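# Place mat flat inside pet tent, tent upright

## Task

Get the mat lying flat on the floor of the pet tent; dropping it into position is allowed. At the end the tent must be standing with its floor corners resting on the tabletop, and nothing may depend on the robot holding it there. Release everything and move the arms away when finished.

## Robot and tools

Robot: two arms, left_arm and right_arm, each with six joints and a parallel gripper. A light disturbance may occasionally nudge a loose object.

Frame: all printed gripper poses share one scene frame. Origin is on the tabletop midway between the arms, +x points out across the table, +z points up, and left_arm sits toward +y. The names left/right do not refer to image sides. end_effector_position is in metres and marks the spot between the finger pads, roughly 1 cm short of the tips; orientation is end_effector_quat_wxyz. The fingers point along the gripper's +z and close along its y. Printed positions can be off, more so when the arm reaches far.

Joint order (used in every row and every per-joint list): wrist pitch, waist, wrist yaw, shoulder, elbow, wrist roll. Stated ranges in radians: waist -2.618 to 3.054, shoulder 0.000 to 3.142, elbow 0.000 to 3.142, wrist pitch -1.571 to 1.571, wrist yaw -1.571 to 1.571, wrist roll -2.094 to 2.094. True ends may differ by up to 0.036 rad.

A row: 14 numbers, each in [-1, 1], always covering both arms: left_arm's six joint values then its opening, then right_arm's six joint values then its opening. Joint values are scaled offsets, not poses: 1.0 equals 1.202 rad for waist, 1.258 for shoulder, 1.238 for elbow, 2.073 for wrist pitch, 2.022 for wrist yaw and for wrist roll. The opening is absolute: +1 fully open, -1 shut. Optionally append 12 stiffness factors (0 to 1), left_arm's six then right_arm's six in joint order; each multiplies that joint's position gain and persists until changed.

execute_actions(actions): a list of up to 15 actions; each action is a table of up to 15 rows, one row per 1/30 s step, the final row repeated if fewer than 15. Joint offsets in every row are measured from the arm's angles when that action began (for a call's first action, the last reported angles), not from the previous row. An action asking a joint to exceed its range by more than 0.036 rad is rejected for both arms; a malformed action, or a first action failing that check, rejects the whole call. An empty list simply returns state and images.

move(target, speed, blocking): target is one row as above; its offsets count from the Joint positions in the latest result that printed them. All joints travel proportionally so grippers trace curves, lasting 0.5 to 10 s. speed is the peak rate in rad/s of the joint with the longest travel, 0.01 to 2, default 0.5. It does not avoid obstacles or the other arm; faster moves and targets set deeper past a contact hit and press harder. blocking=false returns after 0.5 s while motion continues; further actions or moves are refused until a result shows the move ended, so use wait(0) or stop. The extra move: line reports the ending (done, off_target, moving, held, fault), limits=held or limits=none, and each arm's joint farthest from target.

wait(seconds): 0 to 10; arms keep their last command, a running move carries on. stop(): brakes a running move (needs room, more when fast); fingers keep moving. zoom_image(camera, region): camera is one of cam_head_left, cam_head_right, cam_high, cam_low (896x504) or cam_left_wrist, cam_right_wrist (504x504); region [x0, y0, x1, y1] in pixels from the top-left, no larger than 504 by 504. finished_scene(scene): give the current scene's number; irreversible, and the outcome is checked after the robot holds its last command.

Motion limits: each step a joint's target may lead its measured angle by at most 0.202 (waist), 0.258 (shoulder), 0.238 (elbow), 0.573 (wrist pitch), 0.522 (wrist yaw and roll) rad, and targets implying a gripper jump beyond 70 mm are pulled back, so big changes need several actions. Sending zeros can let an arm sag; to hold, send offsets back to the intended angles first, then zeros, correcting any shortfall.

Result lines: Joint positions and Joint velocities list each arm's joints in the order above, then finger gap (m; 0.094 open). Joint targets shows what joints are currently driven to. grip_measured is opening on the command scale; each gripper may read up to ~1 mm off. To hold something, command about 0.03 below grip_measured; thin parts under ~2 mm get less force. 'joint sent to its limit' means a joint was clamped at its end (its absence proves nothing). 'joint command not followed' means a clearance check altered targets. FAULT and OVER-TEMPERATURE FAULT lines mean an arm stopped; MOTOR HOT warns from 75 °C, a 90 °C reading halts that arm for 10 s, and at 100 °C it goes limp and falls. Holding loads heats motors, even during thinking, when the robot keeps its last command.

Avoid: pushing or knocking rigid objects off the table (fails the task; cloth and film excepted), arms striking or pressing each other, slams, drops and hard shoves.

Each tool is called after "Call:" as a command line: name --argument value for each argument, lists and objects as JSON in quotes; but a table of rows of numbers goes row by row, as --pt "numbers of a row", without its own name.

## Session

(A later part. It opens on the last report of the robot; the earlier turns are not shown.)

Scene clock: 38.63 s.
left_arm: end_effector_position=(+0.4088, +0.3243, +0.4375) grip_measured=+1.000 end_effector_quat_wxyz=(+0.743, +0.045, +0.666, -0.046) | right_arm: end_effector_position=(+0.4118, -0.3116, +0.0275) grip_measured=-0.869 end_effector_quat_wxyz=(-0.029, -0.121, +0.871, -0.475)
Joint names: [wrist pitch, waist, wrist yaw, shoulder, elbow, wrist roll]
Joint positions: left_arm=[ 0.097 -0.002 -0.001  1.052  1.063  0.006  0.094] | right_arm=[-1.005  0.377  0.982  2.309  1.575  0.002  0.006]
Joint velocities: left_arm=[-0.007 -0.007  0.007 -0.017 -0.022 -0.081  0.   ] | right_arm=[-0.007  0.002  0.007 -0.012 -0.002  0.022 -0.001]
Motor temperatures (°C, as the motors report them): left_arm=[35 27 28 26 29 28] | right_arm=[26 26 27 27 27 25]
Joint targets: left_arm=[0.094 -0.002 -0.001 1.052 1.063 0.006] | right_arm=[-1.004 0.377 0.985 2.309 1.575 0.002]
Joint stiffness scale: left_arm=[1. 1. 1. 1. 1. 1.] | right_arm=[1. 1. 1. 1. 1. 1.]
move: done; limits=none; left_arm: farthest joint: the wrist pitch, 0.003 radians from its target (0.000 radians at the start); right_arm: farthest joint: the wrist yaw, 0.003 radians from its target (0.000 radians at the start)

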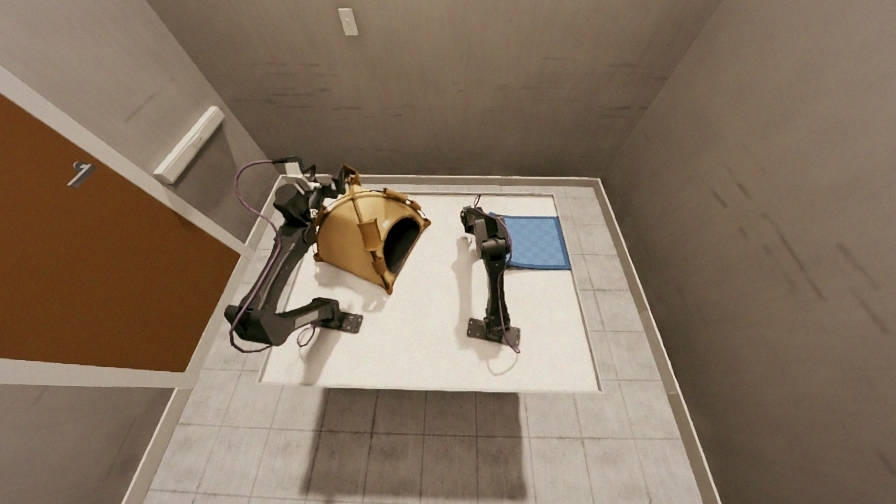

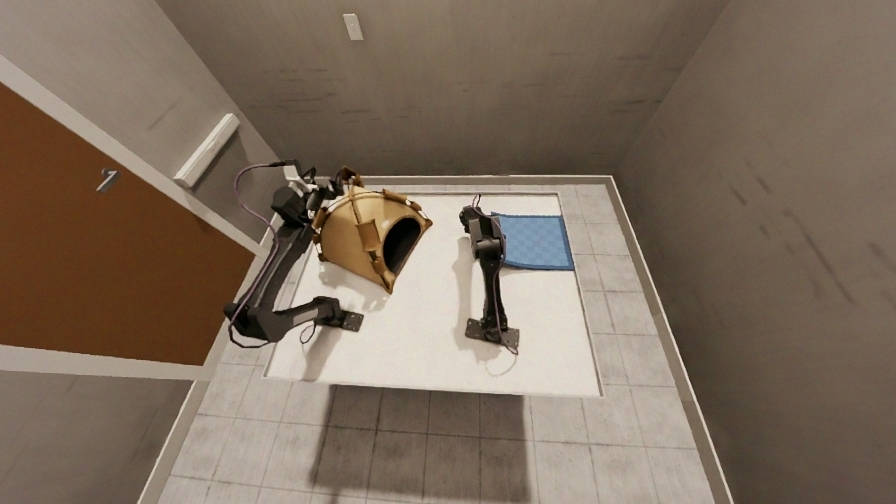

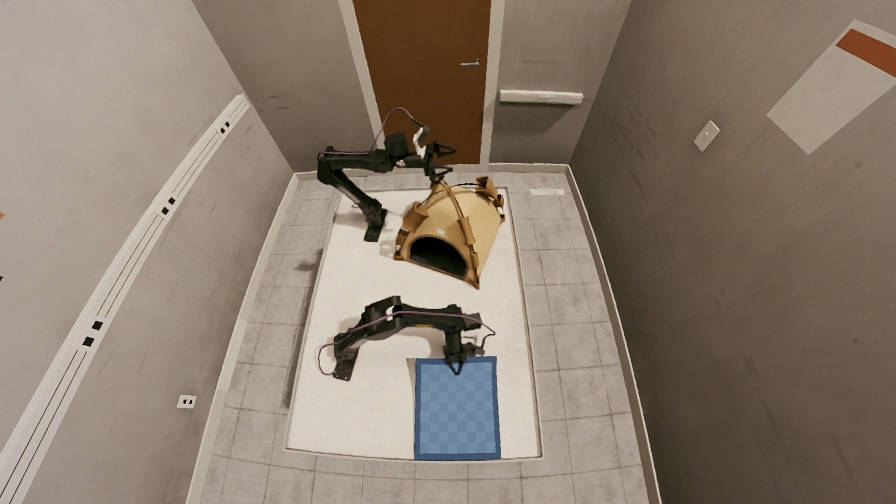

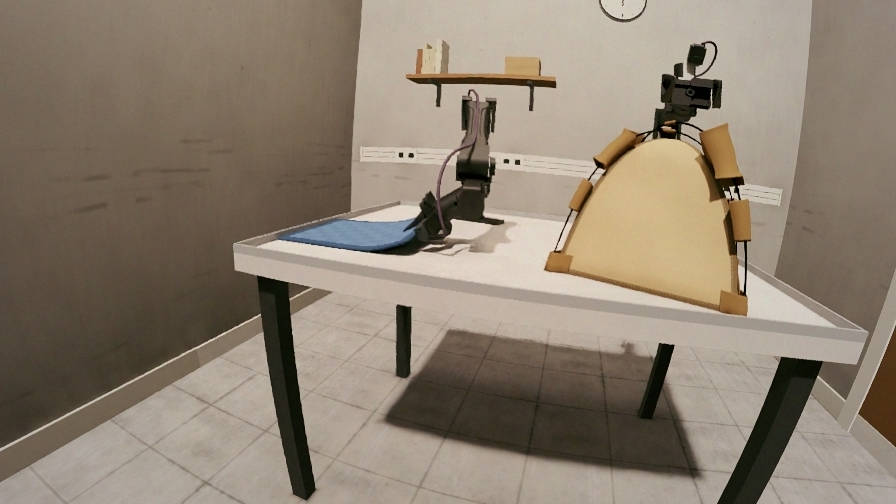

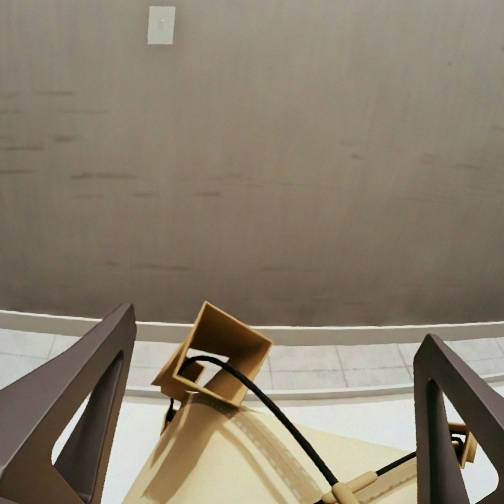

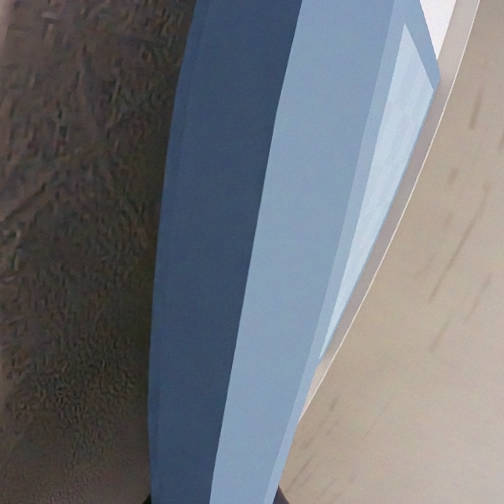

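Call:
move --target '[0,0,0,0,0,0,1,-0.2,0,-0.1,-0.55,0,0,-0.905]' --speed 0.5

Call:
move --target '[0,0,0,0,0,0,1,0.68,-0.15,-0.39,-0.6,-0.55,-0.78,-0.905]' --speed 0.7

Scene clock: 41.47 s.
left_arm: end_effector_position=(+0.4087, +0.3244, +0.4385) grip_measured=+1.000 end_effector_quat_wxyz=(+0.744, +0.045, +0.665, -0.046) | right_arm: end_effector_position=(+0.3220, -0.3036, +0.2303) grip_measured=-0.886 end_effector_quat_wxyz=(+0.083, -0.067, +0.924, -0.367)
Joint names: [wrist pitch, waist, wrist yaw, shoulder, elbow, wrist roll]
Joint positions: left_arm=[ 0.101 -0.002 -0.001  1.052  1.063  0.006  0.094] | right_arm=[-1.411  0.377  0.766  1.633  1.575  0.002  0.005]
Joint velocities: left_arm=[-0.007 -0.012  0.007 -0.012 -0.002  0.007  0.   ] | right_arm=[ 0.037 -0.007  0.037 -0.002 -0.007 -0.022  0.001]
Motor temperatures (°C, as the motors report them): left_arm=[36 27 28 26 29 28] | right_arm=[26 26 27 27 27 25]
Joint targets: left_arm=[0.097 -0.002 -0.001 1.052 1.063 0.006] | right_arm=[-1.419 0.377 0.780 1.617 1.575 0.002]
Joint stiffness scale: left_arm=[1. 1. 1. 1. 1. 1.] | right_arm=[1. 1. 1. 1. 1. 1.]
move: done; limits=none; left_arm: farthest joint: the wrist pitch, 0.004 radians from its target (0.000 radians at the start); right_arm: farthest joint: the shoulder, 0.016 radians from its target (0.692 radians at the start)

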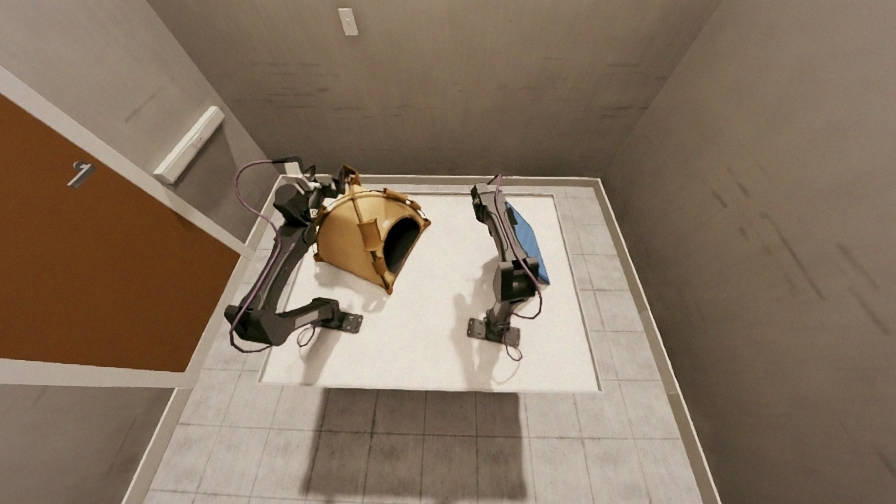

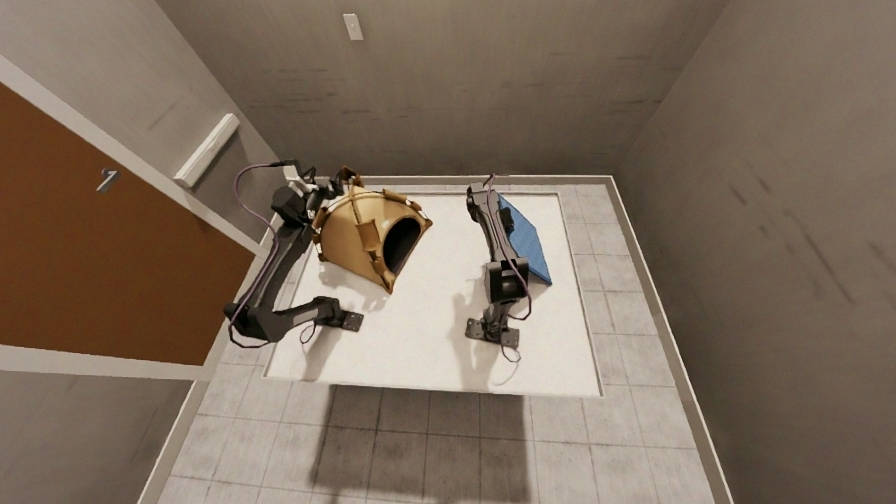

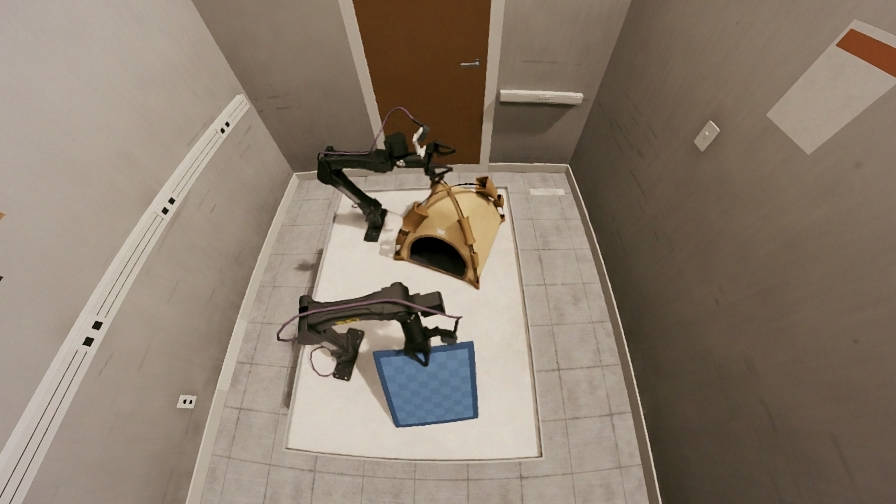

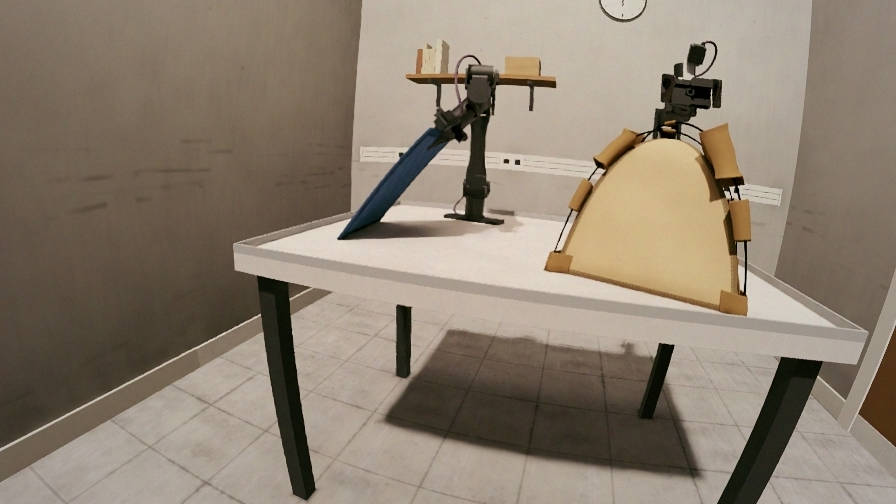

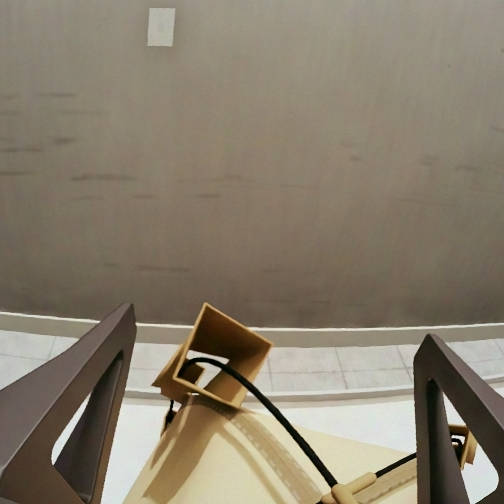

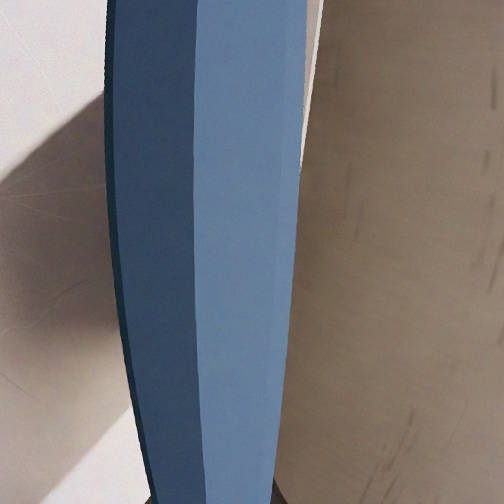

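Scene clock: 44.57 s.
left_arm: end_effector_position=(+0.4086, +0.3244, +0.4394) grip_measured=+1.000 end_effector_quat_wxyz=(+0.745, +0.045, +0.663, -0.046) | right_arm: end_effector_position=(+0.3496, -0.2302, +0.3739) grip_measured=-0.886 end_effector_quat_wxyz=(+0.495, -0.520, +0.503, -0.480)
Joint names: [wrist pitch, waist, wrist yaw, shoulder, elbow, wrist roll]
Joint positions: left_arm=[ 0.105 -0.002 -0.001  1.052  1.063  0.006  0.094] | right_arm=[-0.047  0.208 -0.013  0.903  0.902 -1.573  0.005]
Joint velocities: left_arm=[-0.007  0.012  0.037 -0.002 -0.007  0.037  0.   ] | right_arm=[ 0.007 -0.002 -0.022 -0.007 -0.002 -0.037 -0.   ]
Motor temperatures (°C, as the motors report them): left_arm=[36 27 28 26 29 28] | right_arm=[27 26 27 27 27 25]
Joint targets: left_arm=[0.101 -0.002 -0.001 1.052 1.063 0.006] | right_arm=[-0.001 0.197 -0.022 0.878 0.894 -1.575]
Joint stiffness scale: left_arm=[1. 1. 1. 1. 1. 1.] | right_arm=[1. 1. 1. 1. 1. 1.]
move: off_target (right_arm); limits=none; left_arm: farthest joint: the wrist pitch, 0.004 radians from its target (0.000 radians at the start); right_arm: farthest joint: the wrist pitch, 0.045 radians from its target (1.409 radians at the start)

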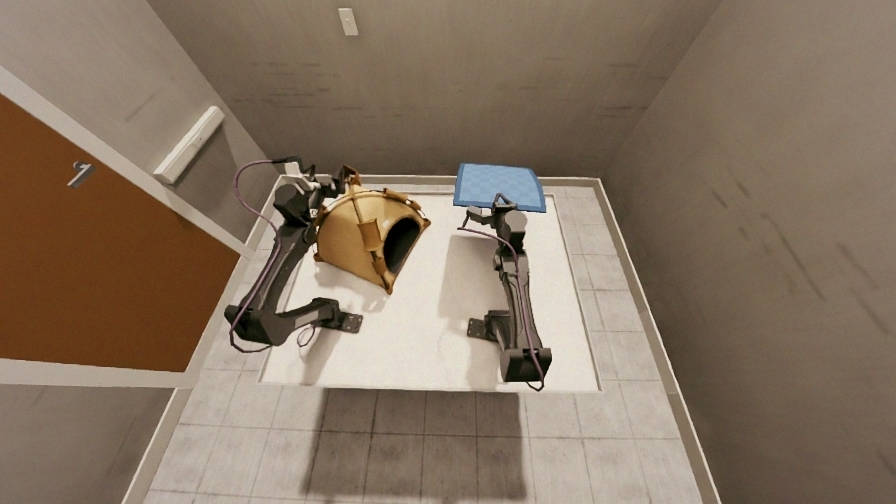

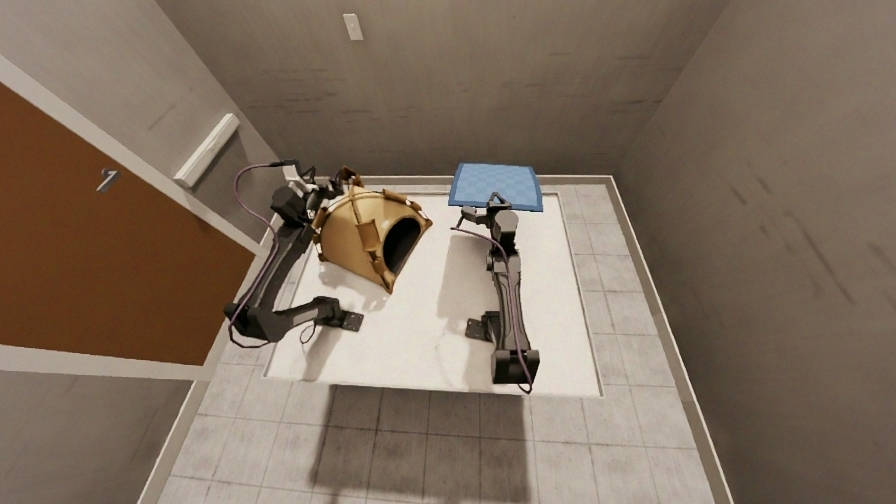

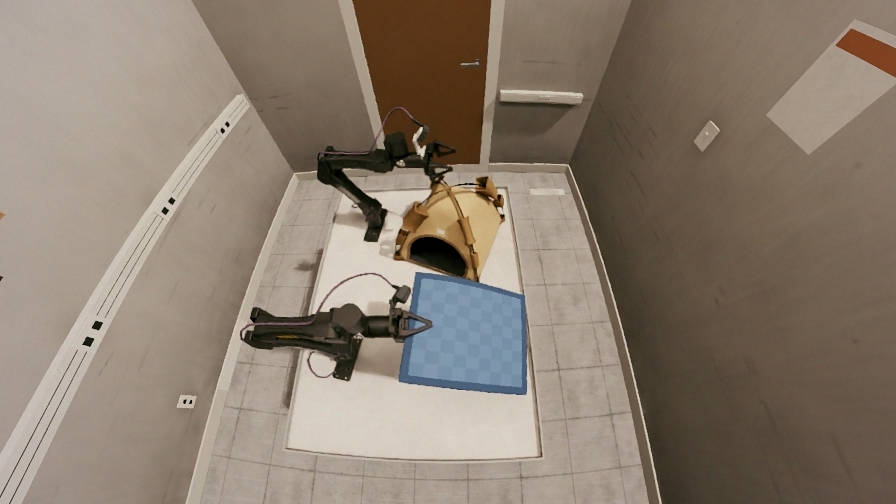

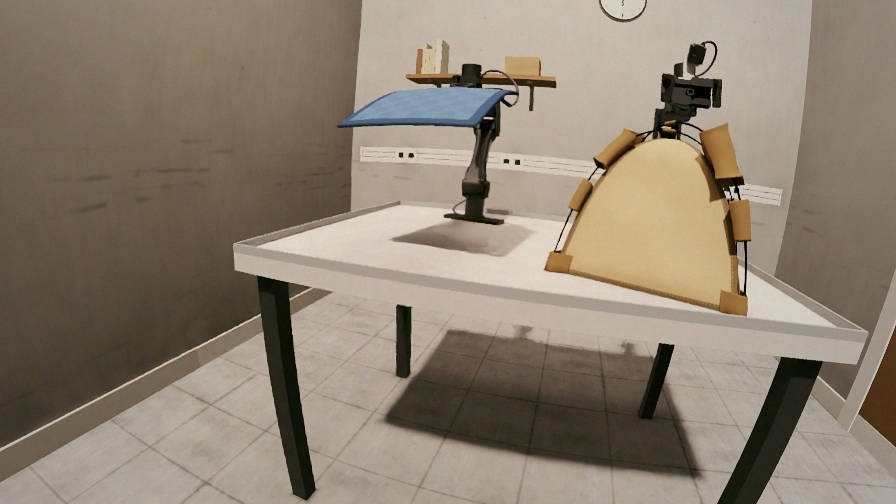

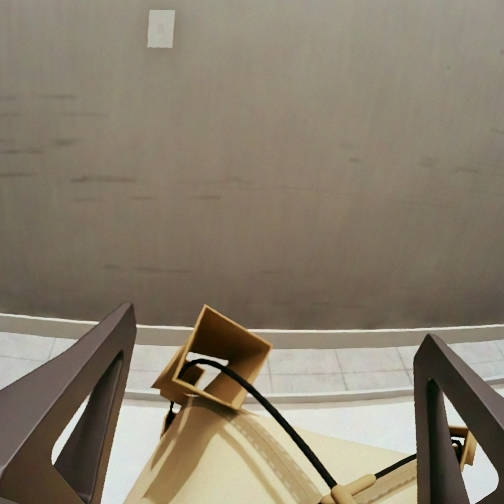

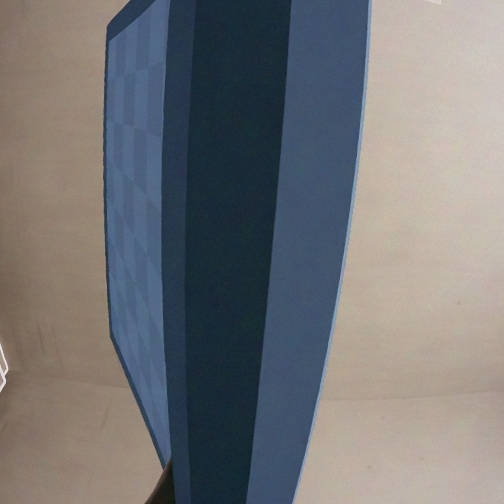

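Call:
zoom_image --camera "cam_high" --region '[380, 170, 520, 300]'

Call:
zoom_image --camera "cam_head_right" --region '[300, 160, 450, 310]'

Region (380, 170, 520, 300) of cam_high's 896x504 image, scaled by 3.600, with more detail than that image has; it fills the top 468 rows of this view, and the rest is white.

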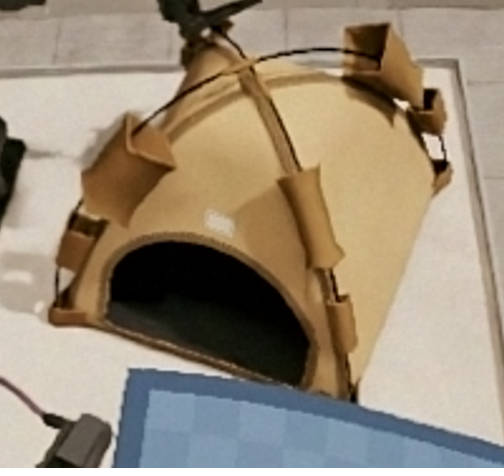

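Region (300, 160, 450, 310) of cam_head_right's 896x504 image, scaled by 3.360, with more detail than that image has.

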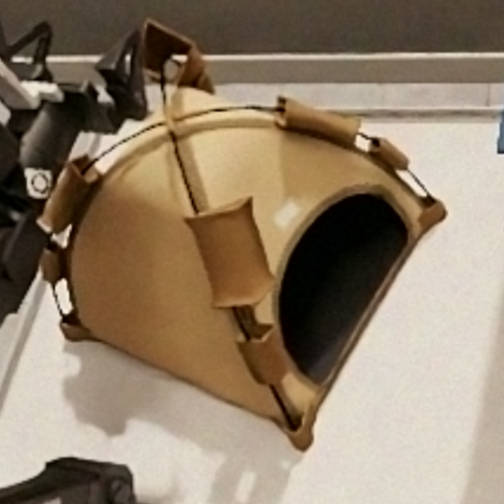

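Call:
move --target '[0,0,0,0,0,0,1,0.02,-0.323,-0.735,0,0,0,-0.915]' --speed 0.8

Call:
move --target '[0,0,0,0,0,0,1,0.345,0,0,0.265,-0.6,-0.18,-0.915]' --speed 0.5

Scene clock: 49.30 s.
left_arm: end_effector_position=(+0.4084, +0.3244, +0.4404) grip_measured=+1.000 end_effector_quat_wxyz=(+0.747, +0.045, +0.662, -0.046) | right_arm: end_effector_position=(+0.2369, -0.1383, +0.3841) grip_measured=-0.886 end_effector_quat_wxyz=(+0.691, -0.689, +0.159, -0.148)
Joint names: [wrist pitch, waist, wrist yaw, shoulder, elbow, wrist roll]
Joint positions: left_arm=[ 0.109 -0.002 -0.001  1.052  1.063  0.006  0.094] | right_arm=[-0.018 -0.17  -1.491  0.903  0.902 -1.574  0.005]
Joint velocities: left_arm=[-0.007 -0.022  0.066 -0.012 -0.002  0.022  0.   ] | right_arm=[ 0.007  0.007 -0.007 -0.012 -0.002 -0.037 -0.001]
Motor temperatures (°C, as the motors report them): left_arm=[36 27 28 26 29 28] | right_arm=[28 26 27 26 27 25]
Joint targets: left_arm=[0.105 -0.002 -0.001 1.052 1.063 0.006] | right_arm=[-0.005 -0.181 -1.500 0.903 0.902 -1.573]
Joint stiffness scale: left_arm=[1. 1. 1. 1. 1. 1.] | right_arm=[1. 1. 1. 1. 1. 1.]
move: done; limits=none; left_arm: farthest joint: the wrist pitch, 0.004 radians from its target (0.000 radians at the start); right_arm: farthest joint: the wrist pitch, 0.012 radians from its target (0.040 radians at the start)

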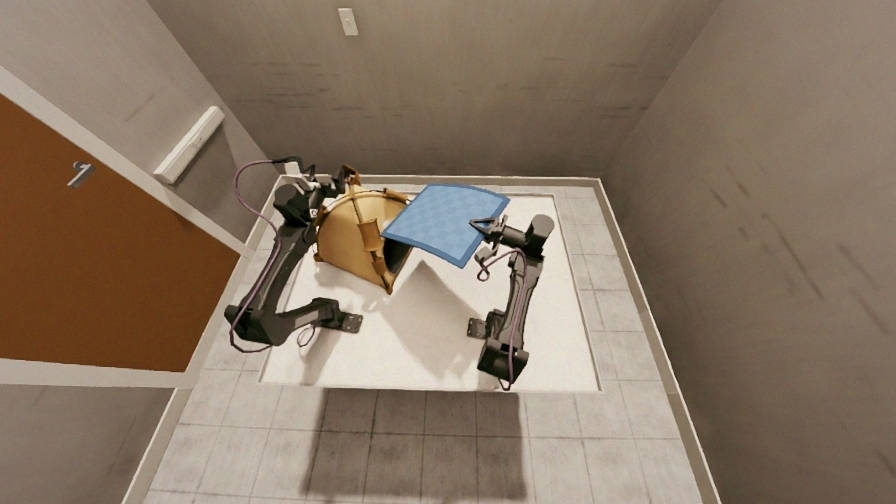

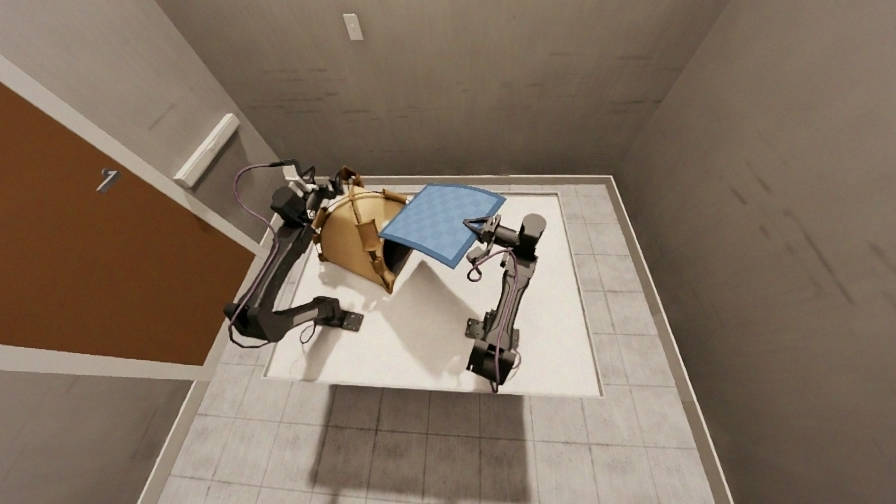

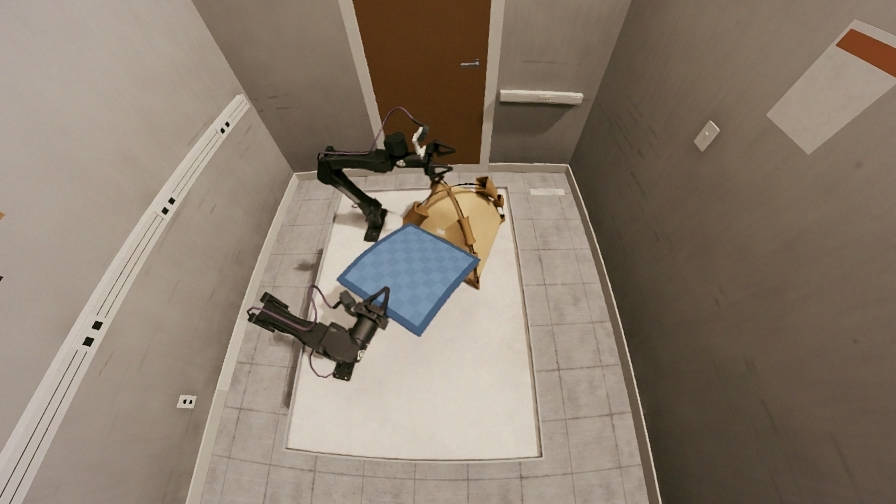

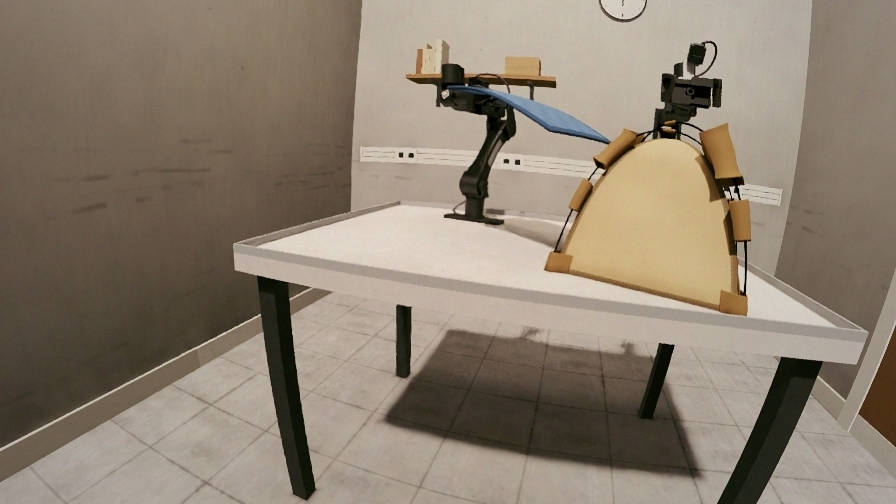

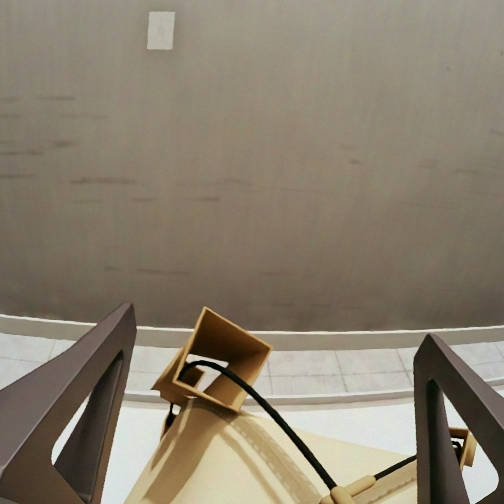

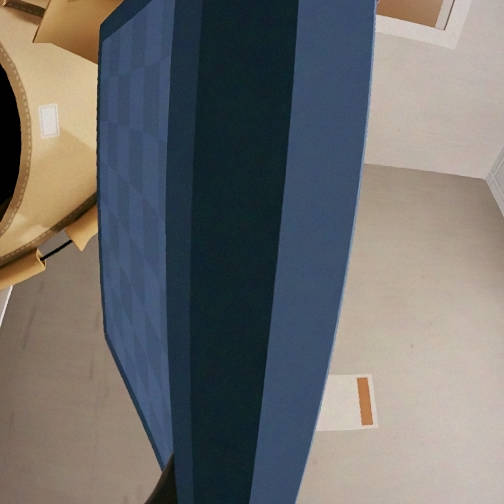

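Scene clock: 51.57 s.
left_arm: end_effector_position=(+0.4083, +0.3244, +0.4413) grip_measured=+1.000 end_effector_quat_wxyz=(+0.748, +0.045, +0.661, -0.046) | right_arm: end_effector_position=(+0.2338, -0.1373, +0.1513) grip_measured=-0.886 end_effector_quat_wxyz=(+0.680, -0.700, +0.160, -0.148)
Joint names: [wrist pitch, waist, wrist yaw, shoulder, elbow, wrist roll]
Joint positions: left_arm=[ 0.113 -0.002 -0.001  1.052  1.063  0.006  0.094] | right_arm=[ 0.685 -0.17  -1.484  1.227  0.167 -1.936  0.005]
Joint velocities: left_arm=[ 0.022 -0.007 -0.066 -0.012  0.002 -0.037  0.   ] | right_arm=[ 0.022  0.002 -0.007  0.007 -0.002 -0.051 -0.001]
Motor temperatures (°C, as the motors report them): left_arm=[36 27 28 26 29 28] | right_arm=[28 26 27 26 27 25]
Joint targets: left_arm=[0.109 -0.002 -0.001 1.052 1.063 0.006] | right_arm=[0.697 -0.170 -1.491 1.237 0.159 -1.938]
Joint stiffness scale: left_arm=[1. 1. 1. 1. 1. 1.] | right_arm=[1. 1. 1. 1. 1. 1.]
move: done; limits=none; left_arm: farthest joint: the wrist pitch, 0.004 radians from its target (0.000 radians at the start); right_arm: farthest joint: the wrist pitch, 0.012 radians from its target (0.715 radians at the start)

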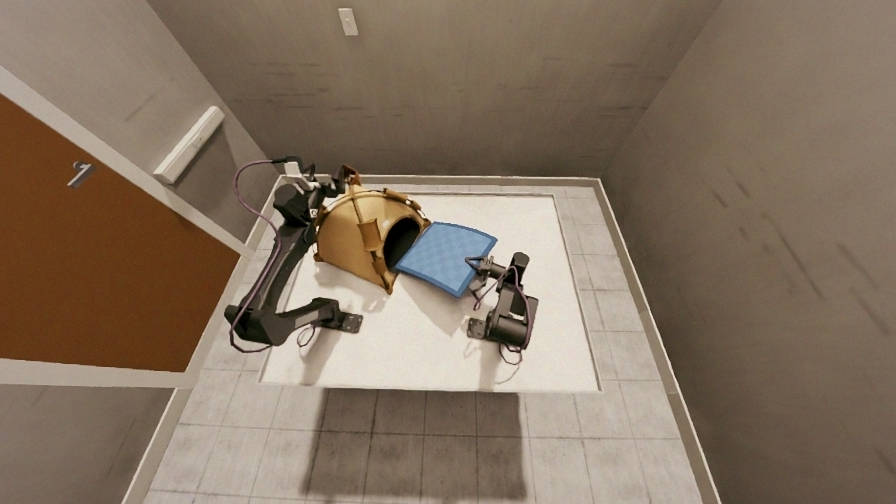

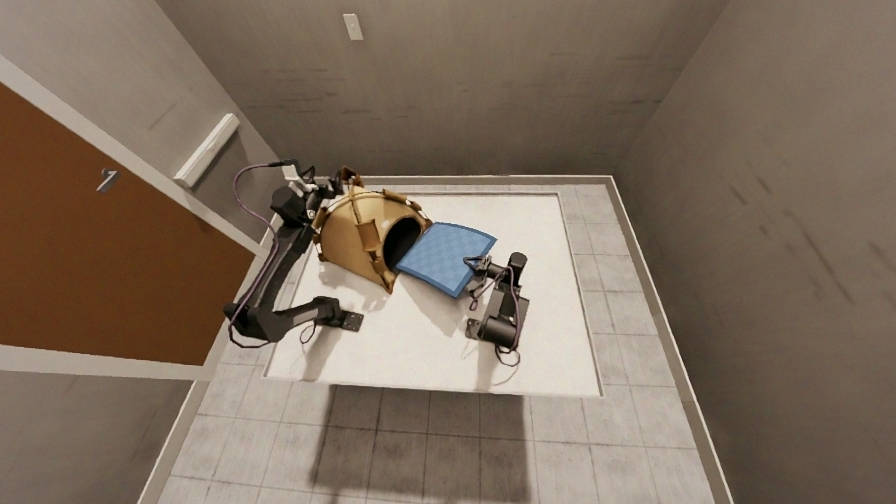

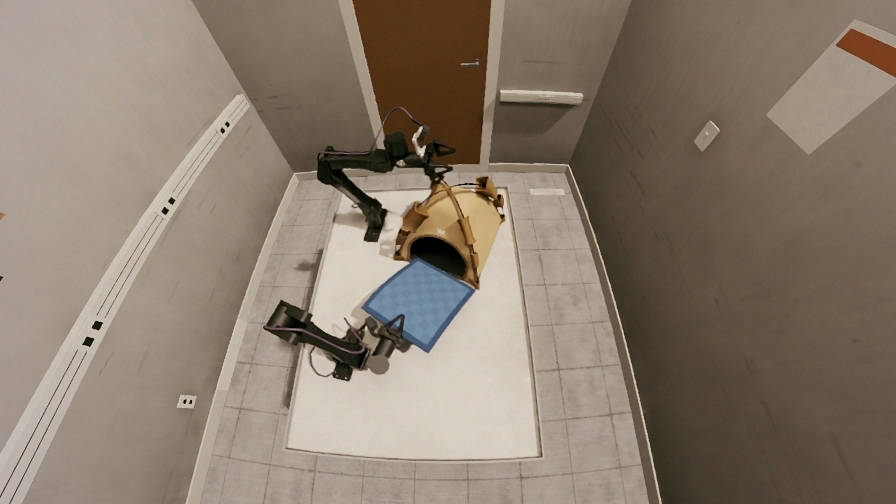

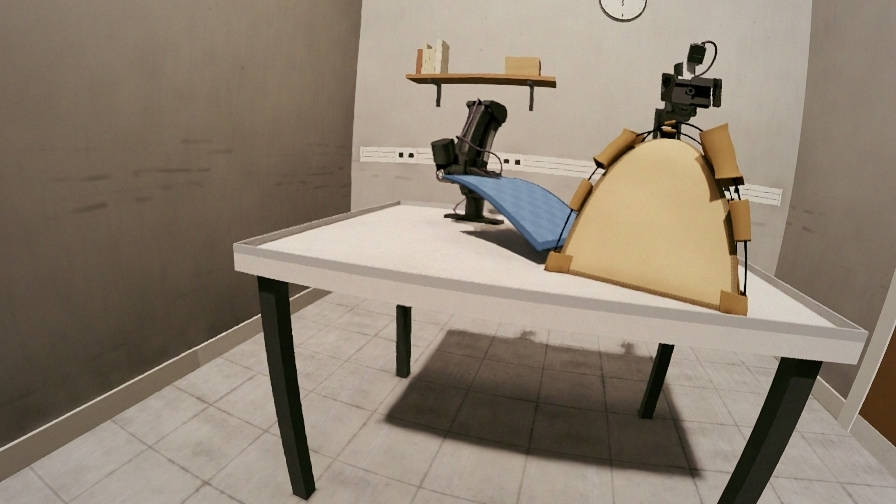

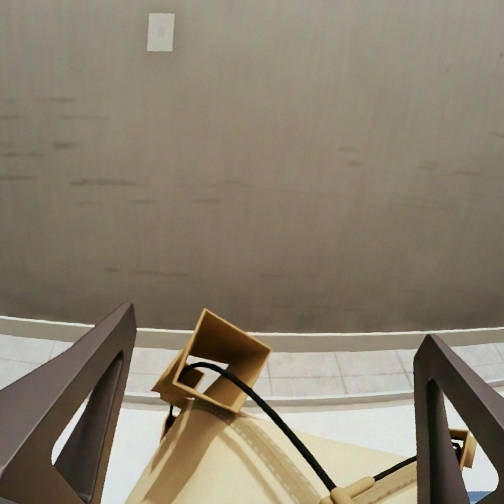

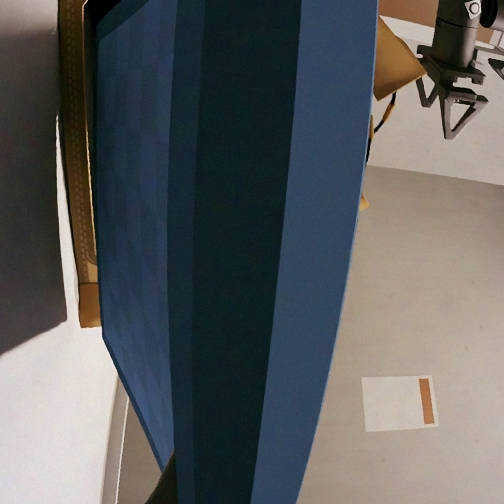

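Call:
move --target '[-0.515,-0.107,0,0.298,0.51,0,1,0,0.07,-0.01,0,0,0,-0.915]' --speed 0.7

Call:
zoom_image --camera "cam_high" --region '[340, 130, 540, 360]'

Scene clock: 54.60 s.
left_arm: end_effector_position=(+0.4131, +0.2766, +0.3449) grip_measured=+1.000 end_effector_quat_wxyz=(+0.430, +0.115, +0.894, -0.052) | right_arm: end_effector_position=(+0.2261, -0.1206, +0.1512) grip_measured=-0.886 end_effector_quat_wxyz=(+0.684, -0.706, +0.135, -0.125)
Joint names: [wrist pitch, waist, wrist yaw, shoulder, elbow, wrist roll]
Joint positions: left_arm=[-0.934 -0.121 -0.001  1.413  1.672  0.006  0.094] | right_arm=[ 0.686 -0.097 -1.481  1.227  0.167 -1.936  0.005]
Joint velocities: left_arm=[-0.007  0.007  0.007 -0.002  0.012  0.022  0.   ] | right_arm=[-0.037  0.002 -0.022  0.007 -0.012 -0.051 -0.   ]
Motor temperatures (°C, as the motors report them): left_arm=[36 27 28 26 29 28] | right_arm=[28 26 27 26 27 25]
Joint targets: left_arm=[-0.955 -0.131 -0.001 1.427 1.695 0.006] | right_arm=[0.685 -0.086 -1.504 1.227 0.167 -1.936]
Joint stiffness scale: left_arm=[1. 1. 1. 1. 1. 1.] | right_arm=[1. 1. 1. 1. 1. 1.]
move: off_target (left_arm, right_arm); limits=none; left_arm: farthest joint: the elbow, 0.022 radians from its target (0.631 radians at the start); right_arm: farthest joint: the wrist yaw, 0.023 radians from its target (0.020 radians at the start)

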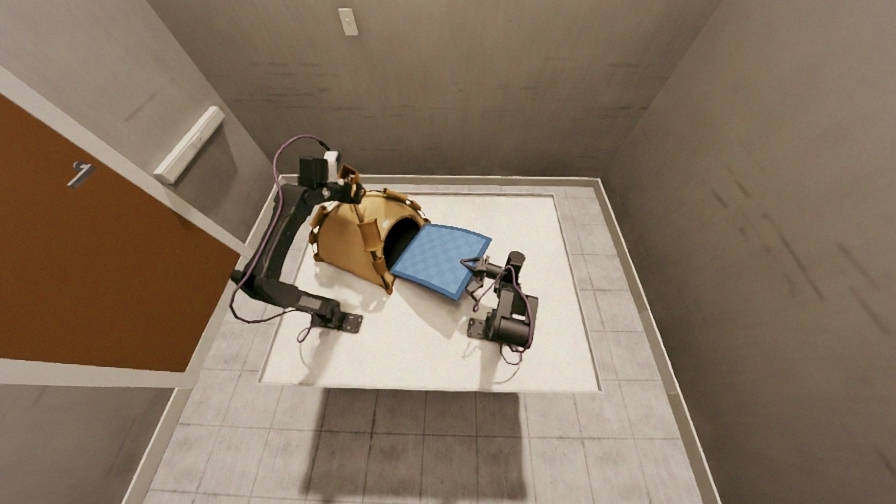

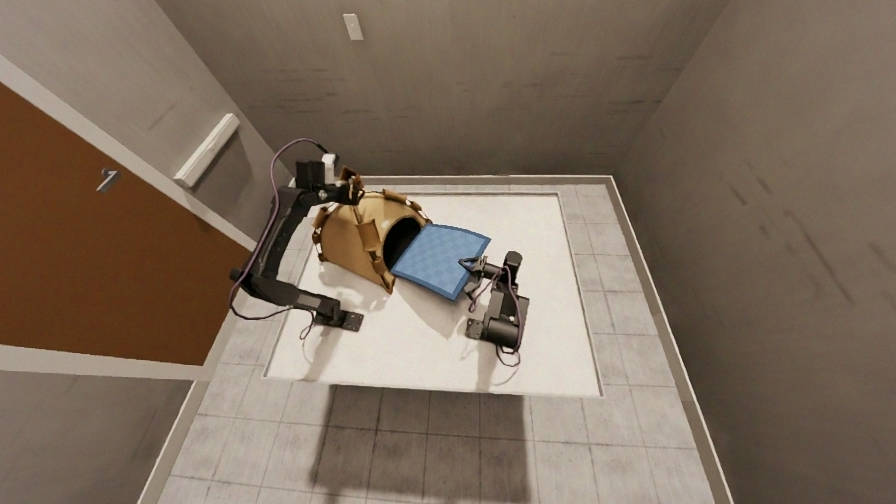

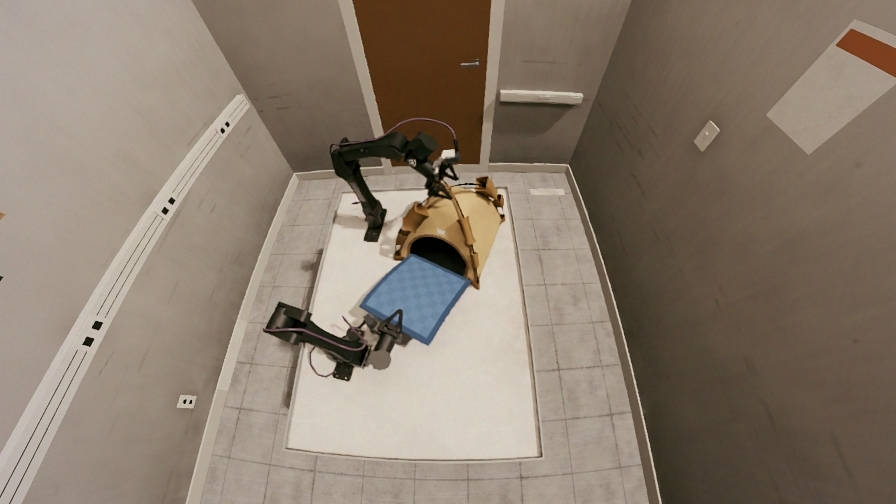

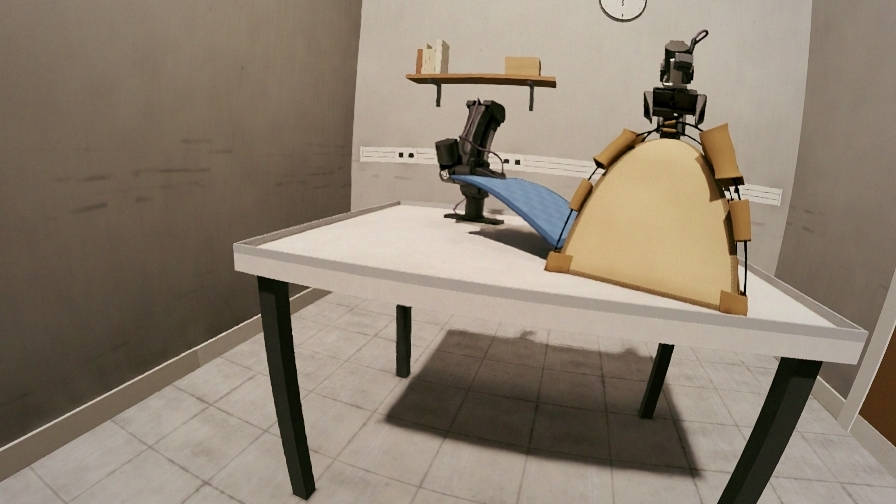

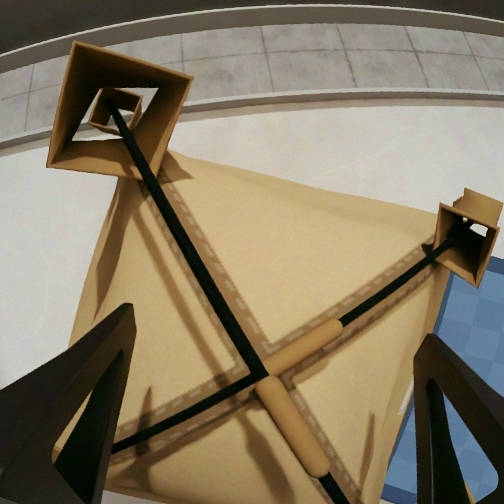

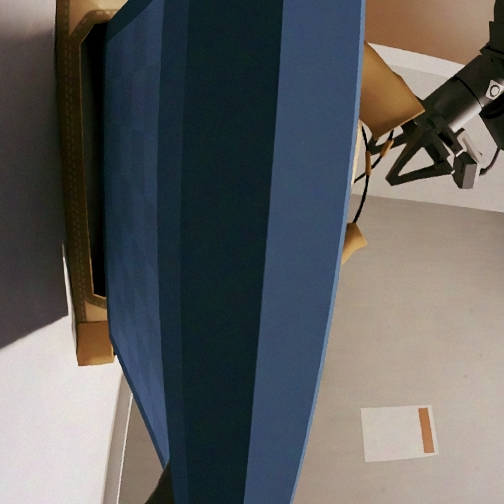

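Region (340, 130, 540, 360) of cam_high's 896x504 image, scaled by 2.191, with more detail than that image has; it fills the left 438 columns of this view, and the rest is white.

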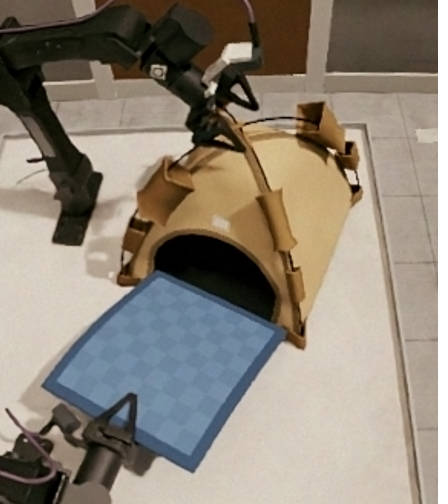

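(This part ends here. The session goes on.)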